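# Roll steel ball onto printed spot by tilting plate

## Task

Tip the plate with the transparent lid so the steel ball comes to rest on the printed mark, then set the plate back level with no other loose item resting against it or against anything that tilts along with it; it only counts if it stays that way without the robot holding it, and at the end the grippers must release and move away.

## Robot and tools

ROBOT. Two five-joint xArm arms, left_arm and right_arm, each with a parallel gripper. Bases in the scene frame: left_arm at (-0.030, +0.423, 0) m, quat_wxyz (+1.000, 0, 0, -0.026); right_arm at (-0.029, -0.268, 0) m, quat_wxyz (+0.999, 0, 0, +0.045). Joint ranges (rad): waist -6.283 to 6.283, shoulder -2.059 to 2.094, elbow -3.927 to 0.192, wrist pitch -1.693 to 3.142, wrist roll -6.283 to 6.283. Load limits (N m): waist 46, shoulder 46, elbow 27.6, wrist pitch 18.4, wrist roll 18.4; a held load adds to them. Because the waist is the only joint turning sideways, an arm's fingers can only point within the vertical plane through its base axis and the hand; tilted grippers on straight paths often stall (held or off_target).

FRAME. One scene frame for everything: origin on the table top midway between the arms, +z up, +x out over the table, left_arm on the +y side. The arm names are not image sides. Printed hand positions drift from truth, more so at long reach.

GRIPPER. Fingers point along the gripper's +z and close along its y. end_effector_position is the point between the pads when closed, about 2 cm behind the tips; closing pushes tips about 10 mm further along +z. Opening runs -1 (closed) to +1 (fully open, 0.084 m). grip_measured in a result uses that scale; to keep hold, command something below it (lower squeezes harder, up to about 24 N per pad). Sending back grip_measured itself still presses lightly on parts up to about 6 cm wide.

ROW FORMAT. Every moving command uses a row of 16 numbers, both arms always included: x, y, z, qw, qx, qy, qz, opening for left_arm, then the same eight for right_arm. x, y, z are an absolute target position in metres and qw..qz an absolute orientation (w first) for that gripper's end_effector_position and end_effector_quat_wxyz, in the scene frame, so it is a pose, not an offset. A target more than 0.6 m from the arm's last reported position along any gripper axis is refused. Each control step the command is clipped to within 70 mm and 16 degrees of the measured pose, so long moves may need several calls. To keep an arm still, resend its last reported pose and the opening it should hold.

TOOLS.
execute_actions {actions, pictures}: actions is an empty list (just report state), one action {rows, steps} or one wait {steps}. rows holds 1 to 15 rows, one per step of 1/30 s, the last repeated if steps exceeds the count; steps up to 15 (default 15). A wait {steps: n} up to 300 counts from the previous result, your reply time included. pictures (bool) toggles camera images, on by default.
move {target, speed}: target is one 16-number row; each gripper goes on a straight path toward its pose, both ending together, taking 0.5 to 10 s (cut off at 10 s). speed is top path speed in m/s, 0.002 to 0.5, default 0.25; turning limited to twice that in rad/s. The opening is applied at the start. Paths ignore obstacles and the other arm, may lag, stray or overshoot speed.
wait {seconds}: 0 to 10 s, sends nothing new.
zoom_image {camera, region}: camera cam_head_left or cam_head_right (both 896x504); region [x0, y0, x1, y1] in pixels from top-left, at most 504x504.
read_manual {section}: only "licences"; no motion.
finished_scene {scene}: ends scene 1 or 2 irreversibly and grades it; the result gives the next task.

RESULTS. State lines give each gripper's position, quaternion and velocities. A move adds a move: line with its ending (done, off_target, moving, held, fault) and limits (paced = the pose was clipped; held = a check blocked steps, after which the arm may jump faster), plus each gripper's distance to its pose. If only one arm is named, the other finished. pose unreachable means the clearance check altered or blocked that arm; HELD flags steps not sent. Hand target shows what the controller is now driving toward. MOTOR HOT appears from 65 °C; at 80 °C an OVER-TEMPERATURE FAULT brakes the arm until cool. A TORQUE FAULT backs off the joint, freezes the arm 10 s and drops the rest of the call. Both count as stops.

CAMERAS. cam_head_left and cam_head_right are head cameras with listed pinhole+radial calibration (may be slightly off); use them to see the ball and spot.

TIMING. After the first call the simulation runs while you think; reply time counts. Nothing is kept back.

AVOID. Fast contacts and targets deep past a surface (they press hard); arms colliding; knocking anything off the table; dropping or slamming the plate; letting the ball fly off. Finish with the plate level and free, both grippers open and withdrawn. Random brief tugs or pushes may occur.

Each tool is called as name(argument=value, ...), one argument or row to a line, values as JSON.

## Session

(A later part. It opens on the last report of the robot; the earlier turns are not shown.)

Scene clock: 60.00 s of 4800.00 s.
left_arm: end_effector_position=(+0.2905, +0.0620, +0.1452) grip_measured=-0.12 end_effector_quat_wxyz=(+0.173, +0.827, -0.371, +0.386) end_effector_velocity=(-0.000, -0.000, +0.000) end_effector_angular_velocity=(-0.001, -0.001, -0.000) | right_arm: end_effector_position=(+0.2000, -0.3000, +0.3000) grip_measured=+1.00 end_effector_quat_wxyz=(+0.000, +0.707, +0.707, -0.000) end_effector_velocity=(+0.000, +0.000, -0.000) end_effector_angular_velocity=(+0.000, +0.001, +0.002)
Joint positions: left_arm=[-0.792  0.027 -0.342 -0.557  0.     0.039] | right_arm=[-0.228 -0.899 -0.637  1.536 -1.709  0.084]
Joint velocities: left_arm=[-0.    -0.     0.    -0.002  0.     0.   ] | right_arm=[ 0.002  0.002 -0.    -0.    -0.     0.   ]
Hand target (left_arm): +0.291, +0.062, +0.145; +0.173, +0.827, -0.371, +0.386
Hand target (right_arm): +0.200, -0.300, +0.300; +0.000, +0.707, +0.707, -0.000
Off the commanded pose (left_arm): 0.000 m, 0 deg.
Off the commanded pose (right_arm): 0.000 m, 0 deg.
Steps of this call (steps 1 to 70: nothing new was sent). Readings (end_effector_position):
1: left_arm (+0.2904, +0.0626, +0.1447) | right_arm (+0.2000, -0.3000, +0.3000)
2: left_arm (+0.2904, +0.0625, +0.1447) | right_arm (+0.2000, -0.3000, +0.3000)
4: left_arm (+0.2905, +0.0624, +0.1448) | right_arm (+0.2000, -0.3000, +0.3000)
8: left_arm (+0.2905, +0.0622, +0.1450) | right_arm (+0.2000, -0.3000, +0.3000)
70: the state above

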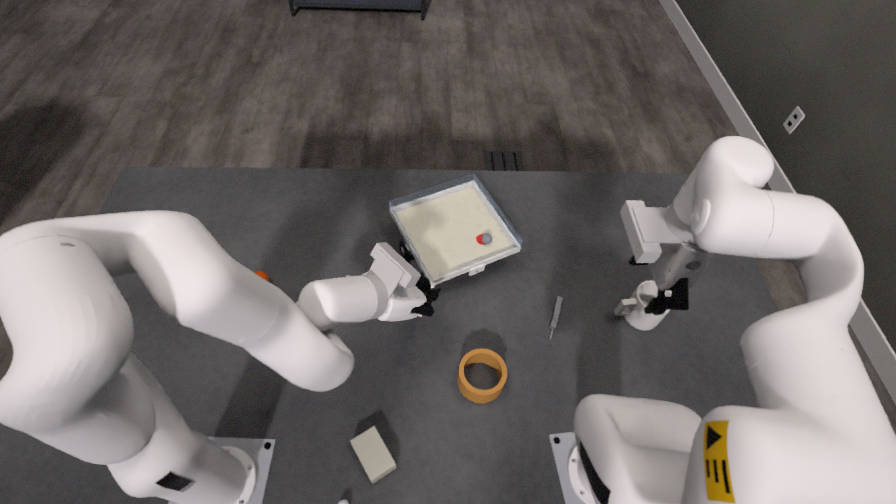

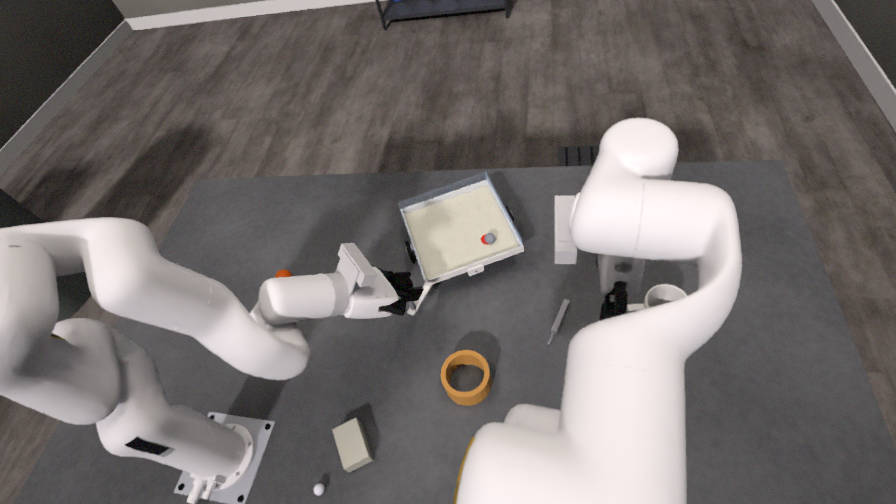

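execute_actions(
  actions=[
    {"rows":[[0.2914,0.0637,0.1459,0.173,0.827,-0.371,0.386,-0.3,0.2,-0.3,0.3,0,0.7,0.7,0,1]]},
  ],
  pictures=false,
)

execute_actions(
  actions=[
    {"steps":3},
  ],
  pictures=false,
)

execute_actions(
  actions=[
    {"rows":[[0.2904,0.0618,0.1451,0.173,0.827,-0.371,0.386,-0.3,0.2,-0.3,0.3,0,0.7,0.7,0,1]]},
  ],
  pictures=false,
)

execute_actions(
  actions=[
    {"steps":60},
  ],
)

zoom_image(
  camera="cam_head_left",
  region=[450, 210, 520, 270],
)

Scene clock: 65.03 s of 4800.00 s.
left_arm: end_effector_position=(+0.2914, +0.0631, +0.1464) grip_measured=-0.12 end_effector_quat_wxyz=(+0.172, +0.827, -0.371, +0.387) end_effector_velocity=(+0.000, +0.001, +0.000) end_effector_angular_velocity=(+0.000, -0.001, +0.000) | right_arm: end_effector_position=(+0.2000, -0.3000, +0.3000) grip_measured=+1.00 end_effector_quat_wxyz=(+0.000, +0.707, +0.707, -0.000) end_effector_velocity=(+0.000, +0.000, +0.001) end_effector_angular_velocity=(-0.000, -0.002, +0.001)
Joint positions: left_arm=[-0.789  0.022 -0.341 -0.555  0.002  0.039] | right_arm=[-0.228 -0.899 -0.637  1.536 -1.709  0.084]
Joint velocities: left_arm=[ 0.001 -0.002  0.001 -0.     0.001  0.   ] | right_arm=[ 0.    -0.001 -0.001 -0.    -0.001  0.   ]
Hand target (left_arm): +0.291, +0.064, +0.146; +0.172, +0.827, -0.370, +0.386
Hand target (right_arm): +0.200, -0.300, +0.300; +0.000, +0.707, +0.707, -0.000
Off the commanded pose (left_arm): 0.001 m, 0 deg.
Off the commanded pose (right_arm): 0.000 m, 0 deg.
Steps of this call (steps 1 to 90: nothing new was sent; then 1.53 s passed at rest; steps 91 to 105: all 15 steps of this action). Readings (end_effector_position):
91: left_arm (+0.2905, +0.0621, +0.1452) | right_arm (+0.2000, -0.3000, +0.3000)
92: left_arm (+0.2906, +0.0622, +0.1453) | right_arm (+0.2000, -0.3000, +0.3000)
94: left_arm (+0.2909, +0.0625, +0.1456) | right_arm (+0.2000, -0.3000, +0.3000)
98: left_arm (+0.2912, +0.0628, +0.1462) | right_arm (+0.2000, -0.3000, +0.3000)
105: the state above

Scene clock: 65.13 s of 4800.00 s.
left_arm: end_effector_position=(+0.2914, +0.0632, +0.1464) grip_measured=-0.12 end_effector_quat_wxyz=(+0.172, +0.827, -0.371, +0.387) end_effector_velocity=(-0.000, +0.001, -0.001) end_effector_angular_velocity=(+0.001, +0.001, +0.001) | right_arm: end_effector_position=(+0.2000, -0.3000, +0.3000) grip_measured=+1.00 end_effector_quat_wxyz=(+0.000, +0.707, +0.707, -0.000) end_effector_velocity=(+0.000, -0.000, +0.000) end_effector_angular_velocity=(-0.000, -0.000, -0.001)
Joint positions: left_arm=[-0.789  0.022 -0.341 -0.555  0.002  0.039] | right_arm=[-0.228 -0.899 -0.637  1.536 -1.709  0.084]
Joint velocities: left_arm=[ 0.001 -0.     0.001  0.001  0.     0.   ] | right_arm=[-0.001  0.001 -0.001  0.    -0.    -0.   ]
Hand target (left_arm): +0.291, +0.064, +0.146; +0.172, +0.827, -0.370, +0.386
Hand target (right_arm): +0.200, -0.300, +0.300; +0.000, +0.707, +0.707, -0.000
Off the commanded pose (left_arm): 0.001 m, 0 deg.
Off the commanded pose (right_arm): 0.000 m, 0 deg.
Steps of this call (steps 1 to 3: nothing new was sent). Readings (end_effector_position):
1: left_arm (+0.2914, +0.0631, +0.1464) | right_arm (+0.2000, -0.3000, +0.3000)
2: left_arm (+0.2914, +0.0631, +0.1464) | right_arm (+0.2000, -0.3000, +0.3000)
3: the state above

Scene clock: 65.63 s of 4800.00 s.
left_arm: end_effector_position=(+0.2904, +0.0622, +0.1449) grip_measured=-0.12 end_effector_quat_wxyz=(+0.173, +0.827, -0.371, +0.386) end_effector_velocity=(-0.000, -0.001, -0.000) end_effector_angular_velocity=(+0.000, +0.000, -0.002) | right_arm: end_effector_position=(+0.2000, -0.3000, +0.3000) grip_measured=+1.00 end_effector_quat_wxyz=(+0.000, +0.707, +0.707, -0.000) end_effector_velocity=(+0.000, +0.000, -0.000) end_effector_angular_velocity=(+0.000, +0.001, +0.001)
Joint positions: left_arm=[-0.792  0.027 -0.342 -0.558  0.     0.039] | right_arm=[-0.228 -0.899 -0.637  1.536 -1.709  0.084]
Joint velocities: left_arm=[-0.001  0.001 -0.001  0.001  0.    -0.   ] | right_arm=[ 0.     0.001 -0.001 -0.    -0.001 -0.   ]
Hand target (left_arm): +0.290, +0.062, +0.145; +0.173, +0.827, -0.371, +0.386
Hand target (right_arm): +0.200, -0.300, +0.300; +0.000, +0.707, +0.707, -0.000
Off the commanded pose (left_arm): 0.000 m, 0 deg.
Off the commanded pose (right_arm): 0.000 m, 0 deg.
Steps of this call (steps 1 to 15: all 15 steps of this action). Readings (end_effector_position):
1: left_arm (+0.2914, +0.0631, +0.1464) | right_arm (+0.2000, -0.3000, +0.3000)
2: left_arm (+0.2913, +0.0630, +0.1463) | right_arm (+0.2000, -0.3000, +0.3000)
4: left_arm (+0.2910, +0.0627, +0.1458) | right_arm (+0.2000, -0.3000, +0.3000)
8: left_arm (+0.2906, +0.0624, +0.1452) | right_arm (+0.2000, -0.3000, +0.3000)
15: the state above

Scene clock: 67.63 s of 4800.00 s.
left_arm: end_effector_position=(+0.2904, +0.0618, +0.1451) grip_measured=-0.12 end_effector_quat_wxyz=(+0.173, +0.827, -0.371, +0.386) end_effector_velocity=(+0.000, +0.000, +0.000) end_effector_angular_velocity=(-0.000, -0.001, +0.000) | right_arm: end_effector_position=(+0.2000, -0.3000, +0.3000) grip_measured=+1.00 end_effector_quat_wxyz=(+0.000, +0.707, +0.707, -0.000) end_effector_velocity=(-0.000, +0.000, +0.000) end_effector_angular_velocity=(-0.000, -0.000, +0.000)
Joint positions: left_arm=[-0.792  0.027 -0.343 -0.558 -0.     0.039] | right_arm=[-0.228 -0.899 -0.637  1.536 -1.709  0.084]
Joint velocities: left_arm=[ 0.001  0.    -0.    -0.001  0.    -0.   ] | right_arm=[ 0.    -0.001  0.     0.    -0.    -0.   ]
Hand target (left_arm): +0.290, +0.062, +0.145; +0.173, +0.827, -0.371, +0.386
Hand target (right_arm): +0.200, -0.300, +0.300; +0.000, +0.707, +0.707, -0.000
Off the commanded pose (left_arm): 0.000 m, 0 deg.
Off the commanded pose (right_arm): 0.000 m, 0 deg.
Steps of this call (steps 1 to 60: nothing new was sent). Readings (end_effector_position):
1: left_arm (+0.2904, +0.0622, +0.1449) | right_arm (+0.2000, -0.3000, +0.3000)
2: left_arm (+0.2904, +0.0621, +0.1449) | right_arm (+0.2000, -0.3000, +0.3000)
4: left_arm (+0.2904, +0.0621, +0.1449) | right_arm (+0.2000, -0.3000, +0.3000)
8: left_arm (+0.2904, +0.0621, +0.1449) | right_arm (+0.2000, -0.3000, +0.3000)
60: the state above

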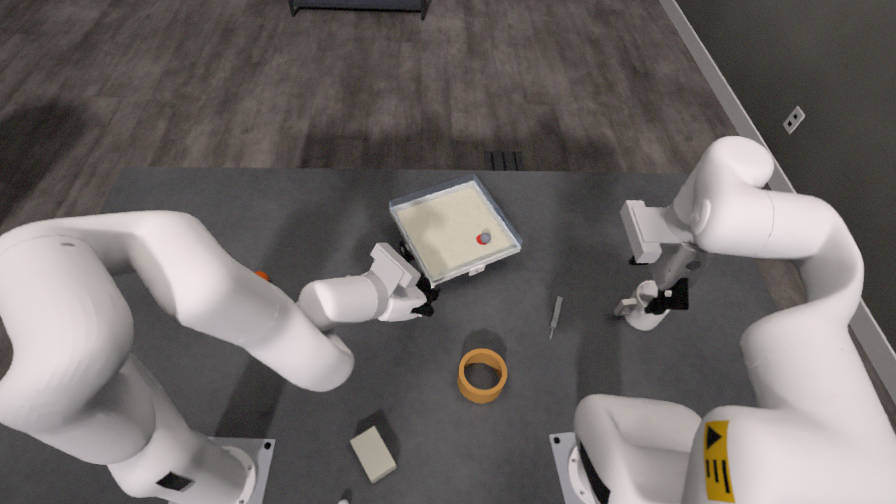

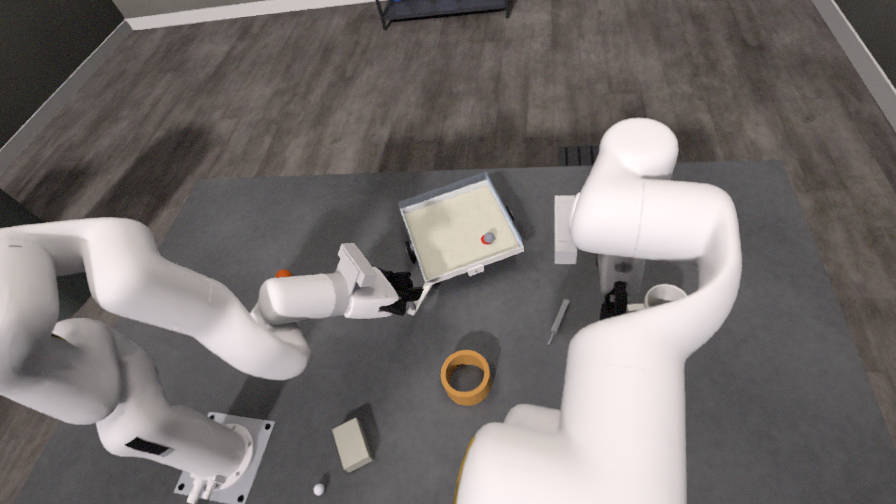

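Region (450, 210, 520, 270) of cam_head_left's 896x504 image, scaled by 7.200, with more detail than that image has; it fills the top 432 rows of this view, and the rest is white.

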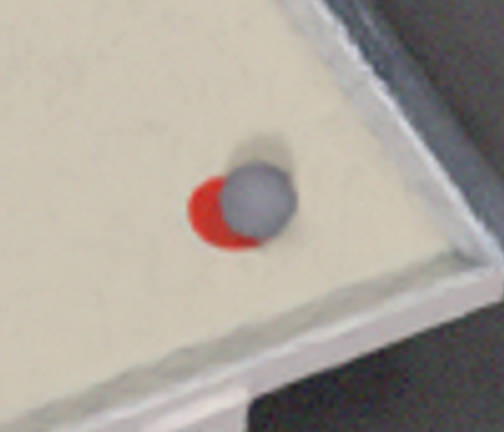

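Once more.

execute_actions(
  actions=[
    {"rows":[[0.2914,0.0637,0.1458,0.173,0.827,-0.371,0.386,-0.3,0.2,-0.3,0.3,0,0.7,0.7,0,1]]},
  ],
  pictures=false,
)

execute_actions(
  actions=[
    {"steps":6},
  ],
  pictures=false,
)

execute_actions(
  actions=[
    {"rows":[[0.2904,0.0618,0.1451,0.173,0.827,-0.371,0.386,-0.3,0.2,-0.3,0.3,0,0.7,0.7,0,1]]},
  ],
  pictures=false,
)

execute_actions(
  actions=[
    {"steps":60},
  ],
)

zoom_image(
  camera="cam_head_left",
  region=[450, 210, 520, 270],
)

Scene clock: 73.13 s of 4800.00 s.
left_arm: end_effector_position=(+0.2914, +0.0630, +0.1464) grip_measured=-0.12 end_effector_quat_wxyz=(+0.172, +0.827, -0.371, +0.387) end_effector_velocity=(+0.000, +0.001, +0.001) end_effector_angular_velocity=(-0.001, -0.002, +0.000) | right_arm: end_effector_position=(+0.2000, -0.3000, +0.3000) grip_measured=+1.00 end_effector_quat_wxyz=(+0.000, +0.707, +0.707, -0.000) end_effector_velocity=(+0.000, +0.000, +0.000) end_effector_angular_velocity=(-0.000, -0.000, -0.000)
Joint positions: left_arm=[-0.789  0.022 -0.341 -0.556  0.002  0.039] | right_arm=[-0.228 -0.899 -0.637  1.536 -1.709  0.084]
Joint velocities: left_arm=[ 0.001 -0.002  0.002 -0.001  0.002  0.   ] | right_arm=[ 0.    -0.    -0.001  0.     0.     0.   ]
Hand target (left_arm): +0.291, +0.064, +0.146; +0.172, +0.827, -0.370, +0.386
Hand target (right_arm): +0.200, -0.300, +0.300; +0.000, +0.707, +0.707, -0.000
Off the commanded pose (left_arm): 0.001 m, 0 deg.
Off the commanded pose (right_arm): 0.000 m, 0 deg.
Steps of this call (steps 1 to 90: nothing new was sent; then 2.00 s passed at rest; steps 91 to 105: all 15 steps of this action). Readings (end_effector_position):
91: left_arm (+0.2904, +0.0619, +0.1451) | right_arm (+0.2000, -0.3000, +0.3000)
92: left_arm (+0.2905, +0.0621, +0.1452) | right_arm (+0.2000, -0.3000, +0.3000)
94: left_arm (+0.2908, +0.0624, +0.1456) | right_arm (+0.2000, -0.3000, +0.3000)
98: left_arm (+0.2912, +0.0627, +0.1462) | right_arm (+0.2000, -0.3000, +0.3000)
105: the state above

Scene clock: 73.33 s of 4800.00 s.
left_arm: end_effector_position=(+0.2914, +0.0633, +0.1461) grip_measured=-0.12 end_effector_quat_wxyz=(+0.172, +0.827, -0.371, +0.387) end_effector_velocity=(-0.001, +0.001, -0.001) end_effector_angular_velocity=(+0.002, +0.002, +0.000) | right_arm: end_effector_position=(+0.2000, -0.3000, +0.3000) grip_measured=+1.00 end_effector_quat_wxyz=(+0.000, +0.707, +0.707, -0.000) end_effector_velocity=(+0.000, -0.000, +0.000) end_effector_angular_velocity=(-0.000, -0.001, -0.001)
Joint positions: left_arm=[-0.789  0.022 -0.341 -0.556  0.002  0.039] | right_arm=[-0.228 -0.899 -0.637  1.536 -1.709  0.084]
Joint velocities: left_arm=[-0.    -0.001  0.003  0.001 -0.001  0.   ] | right_arm=[-0.001  0.    -0.001 -0.    -0.     0.   ]
Hand target (left_arm): +0.291, +0.064, +0.146; +0.172, +0.827, -0.370, +0.386
Hand target (right_arm): +0.200, -0.300, +0.300; +0.000, +0.707, +0.707, -0.000
Off the commanded pose (left_arm): 0.000 m, 0 deg.
Off the commanded pose (right_arm): 0.000 m, 0 deg.
Steps of this call (steps 1 to 6: nothing new was sent). Readings (end_effector_position):
1: left_arm (+0.2914, +0.0630, +0.1464) | right_arm (+0.2000, -0.3000, +0.3000)
2: left_arm (+0.2914, +0.0631, +0.1463) | right_arm (+0.2000, -0.3000, +0.3000)
4: left_arm (+0.2914, +0.0632, +0.1462) | right_arm (+0.2000, -0.3000, +0.3000)
6: the state above

Scene clock: 73.83 s of 4800.00 s.
left_arm: end_effector_position=(+0.2904, +0.0623, +0.1447) grip_measured=-0.12 end_effector_quat_wxyz=(+0.173, +0.827, -0.371, +0.385) end_effector_velocity=(-0.000, -0.001, -0.000) end_effector_angular_velocity=(-0.001, +0.001, -0.000) | right_arm: end_effector_position=(+0.2000, -0.3000, +0.3000) grip_measured=+1.00 end_effector_quat_wxyz=(+0.000, +0.707, +0.707, -0.000) end_effector_velocity=(-0.000, -0.000, +0.000) end_effector_angular_velocity=(-0.000, -0.002, -0.001)
Joint positions: left_arm=[-0.792  0.027 -0.342 -0.558 -0.     0.039] | right_arm=[-0.228 -0.899 -0.637  1.536 -1.709  0.084]
Joint velocities: left_arm=[-0.001  0.001 -0.001 -0.    -0.001 -0.   ] | right_arm=[-0.    -0.002  0.     0.     0.     0.   ]
Hand target (left_arm): +0.290, +0.062, +0.145; +0.173, +0.827, -0.371, +0.386
Hand target (right_arm): +0.200, -0.300, +0.300; +0.000, +0.707, +0.707, -0.000
Off the commanded pose (left_arm): 0.001 m, 0 deg.
Off the commanded pose (right_arm): 0.000 m, 0 deg.
Steps of this call (steps 1 to 15: all 15 steps of this action). Readings (end_effector_position):
1: left_arm (+0.2913, +0.0633, +0.1460) | right_arm (+0.2000, -0.3000, +0.3000)
2: left_arm (+0.2913, +0.0631, +0.1459) | right_arm (+0.2000, -0.3000, +0.3000)
4: left_arm (+0.2910, +0.0629, +0.1455) | right_arm (+0.2000, -0.3000, +0.3000)
8: left_arm (+0.2906, +0.0625, +0.1449) | right_arm (+0.2000, -0.3000, +0.3000)
15: the state above

Scene clock: 75.83 s of 4800.00 s.
left_arm: end_effector_position=(+0.2904, +0.0618, +0.1451) grip_measured=-0.12 end_effector_quat_wxyz=(+0.173, +0.827, -0.371, +0.386) end_effector_velocity=(-0.000, -0.000, +0.000) end_effector_angular_velocity=(+0.000, -0.001, -0.001) | right_arm: end_effector_position=(+0.2000, -0.3000, +0.3000) grip_measured=+1.00 end_effector_quat_wxyz=(+0.000, +0.707, +0.707, -0.000) end_effector_velocity=(+0.000, +0.000, -0.000) end_effector_angular_velocity=(+0.000, +0.001, +0.001)
Joint positions: left_arm=[-0.792  0.027 -0.343 -0.558 -0.     0.039] | right_arm=[-0.228 -0.899 -0.637  1.536 -1.709  0.084]
Joint velocities: left_arm=[-0.001 -0.001 -0.     0.     0.001 -0.   ] | right_arm=[ 0.001  0.001 -0.001  0.    -0.001 -0.   ]
Hand target (left_arm): +0.290, +0.062, +0.145; +0.173, +0.827, -0.371, +0.386
Hand target (right_arm): +0.200, -0.300, +0.300; +0.000, +0.707, +0.707, -0.000
Off the commanded pose (left_arm): 0.000 m, 0 deg.
Off the commanded pose (right_arm): 0.000 m, 0 deg.
Steps of this call (steps 1 to 60: nothing new was sent). Readings (end_effector_position):
1: left_arm (+0.2904, +0.0623, +0.1447) | right_arm (+0.2000, -0.3000, +0.3000)
2: left_arm (+0.2904, +0.0623, +0.1447) | right_arm (+0.2000, -0.3000, +0.3000)
4: left_arm (+0.2904, +0.0622, +0.1447) | right_arm (+0.2000, -0.3000, +0.3000)
8: left_arm (+0.2904, +0.0622, +0.1447) | right_arm (+0.2000, -0.3000, +0.3000)
60: the state above

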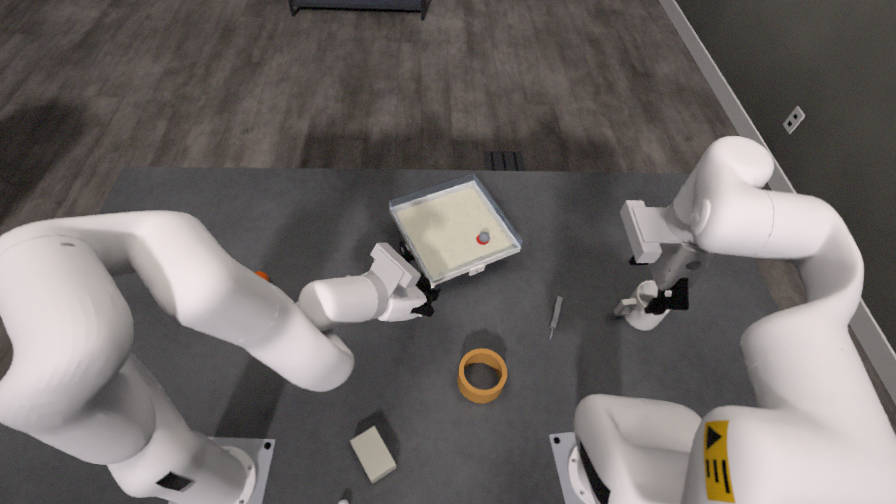

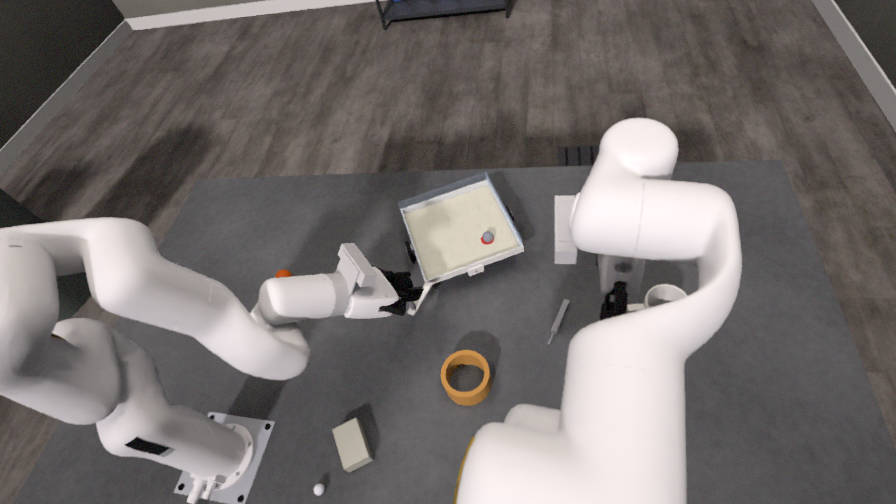

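Region (450, 210, 520, 270) of cam_head_left's 896x504 image, scaled by 7.200, with more detail than that image has; it fills the top 432 rows of this view, and the rest is white.

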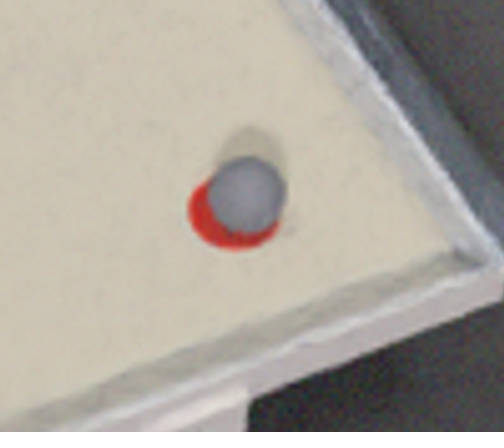

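move(
  target=[0.2904,0.0618,0.1451,0.173,0.827,-0.371,0.386,0.7,0.2,-0.3,0.3,0,0.7,0.7,0,1],
)

move(
  target=[0.215,0.147,0.29,0.173,0.827,-0.371,0.386,0.7,0.2,-0.3,0.3,0,0.7,0.7,0,1],
  speed=0.15,
)

Scene clock: 78.20 s of 4800.00 s.
left_arm: end_effector_position=(+0.2904, +0.0618, +0.1451) grip_measured=+0.70 end_effector_quat_wxyz=(+0.173, +0.827, -0.371, +0.386) end_effector_velocity=(-0.000, +0.000, +0.000) end_effector_angular_velocity=(-0.001, +0.001, +0.001) | right_arm: end_effector_position=(+0.2000, -0.3000, +0.3000) grip_measured=+1.00 end_effector_quat_wxyz=(+0.000, +0.707, +0.707, -0.000) end_effector_velocity=(-0.000, +0.000, +0.000) end_effector_angular_velocity=(-0.000, -0.000, +0.001)
Joint positions: left_arm=[-0.792  0.027 -0.343 -0.558 -0.     0.073] | right_arm=[-0.228 -0.899 -0.637  1.536 -1.709  0.084]
Joint velocities: left_arm=[ 0.    -0.001  0.     0.    -0.001  0.   ] | right_arm=[ 0.001 -0.    -0.     0.    -0.    -0.   ]
Hand target (left_arm): +0.290, +0.062, +0.145; +0.173, +0.827, -0.371, +0.386
Hand target (right_arm): +0.200, -0.300, +0.300; +0.000, +0.707, +0.707, -0.000
Off the commanded pose (left_arm): 0.000 m, 0 deg.
Off the commanded pose (right_arm): 0.000 m, 0 deg.
move: done

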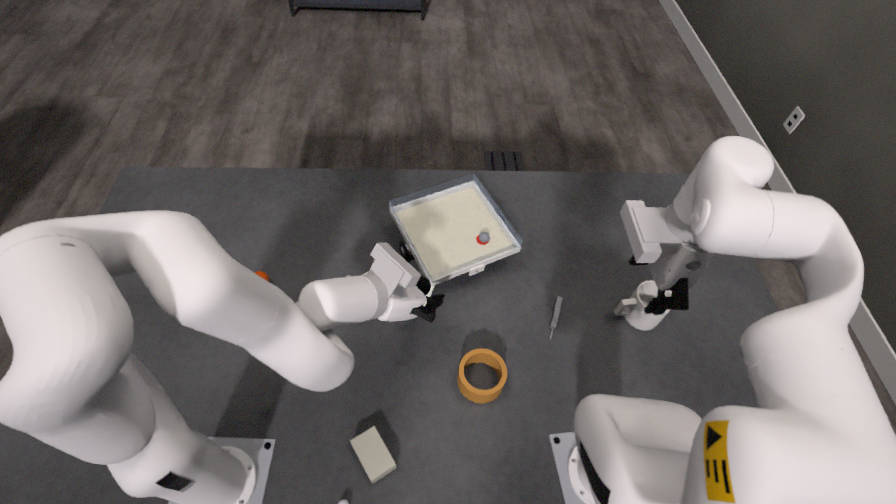

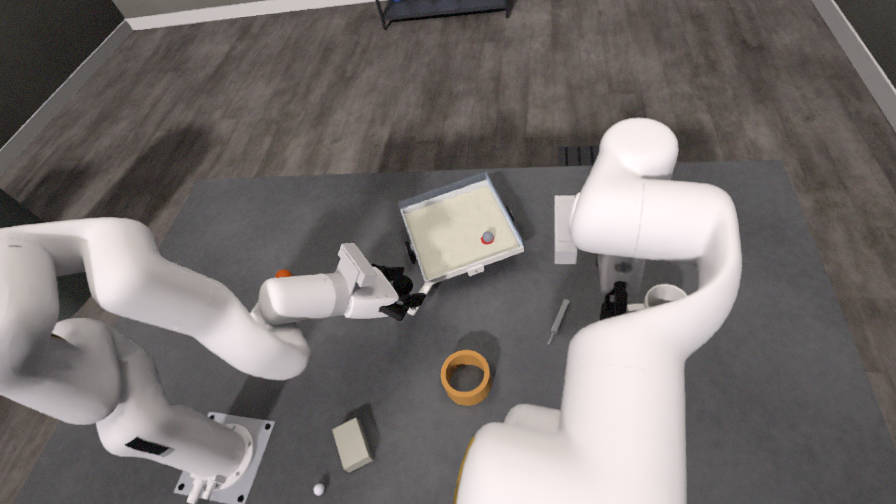

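Scene clock: 80.03 s of 4800.00 s.
left_arm: end_effector_position=(+0.2154, +0.1468, +0.2891) grip_measured=+0.70 end_effector_quat_wxyz=(+0.173, +0.827, -0.371, +0.386) end_effector_velocity=(-0.001, +0.001, +0.002) end_effector_angular_velocity=(-0.000, -0.000, +0.000) | right_arm: end_effector_position=(+0.2000, -0.3000, +0.3000) grip_measured=+1.00 end_effector_quat_wxyz=(+0.000, +0.707, +0.707, -0.000) end_effector_velocity=(+0.000, +0.000, +0.000) end_effector_angular_velocity=(-0.000, -0.001, +0.001)
Joint positions: left_arm=[-0.791 -1.033 -0.125  0.286  0.001  0.073] | right_arm=[-0.228 -0.899 -0.637  1.536 -1.709  0.084]
Joint velocities: left_arm=[ 0.    -0.012 -0.002  0.014 -0.    -0.   ] | right_arm=[ 0.001 -0.    -0.001 -0.001  0.    -0.   ]
Hand target (left_arm): +0.215, +0.147, +0.289; +0.173, +0.827, -0.371, +0.386
Hand target (right_arm): +0.200, -0.300, +0.300; +0.000, +0.707, +0.707, -0.000
Off the commanded pose (left_arm): 0.001 m, 0 deg.
Off the commanded pose (right_arm): 0.000 m, 0 deg.
move: done

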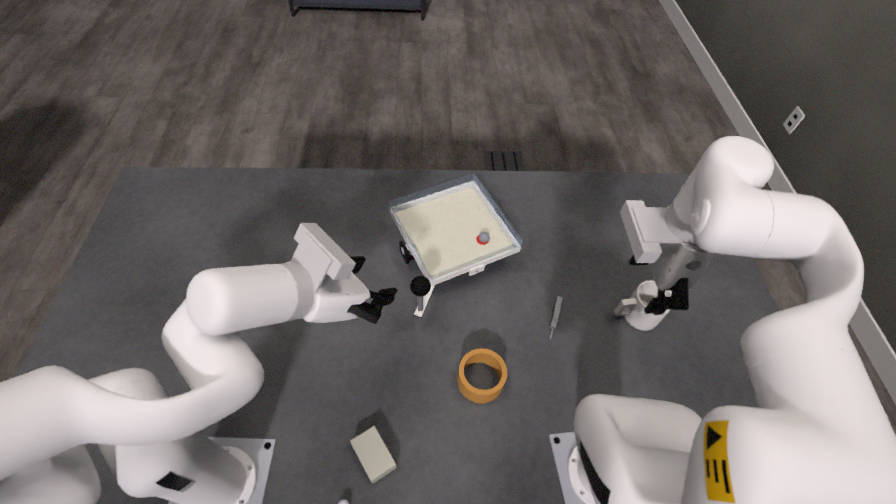

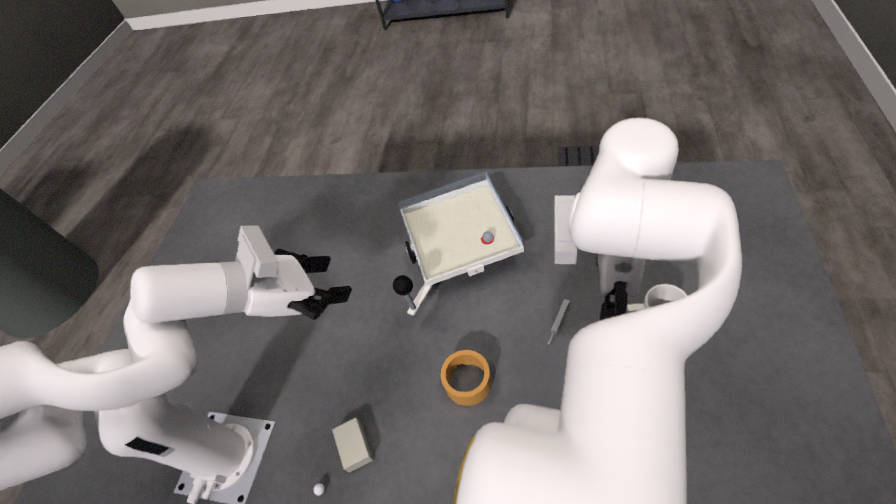

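finished_scene(
  scene=2,
)

The scene is finished: the task was done.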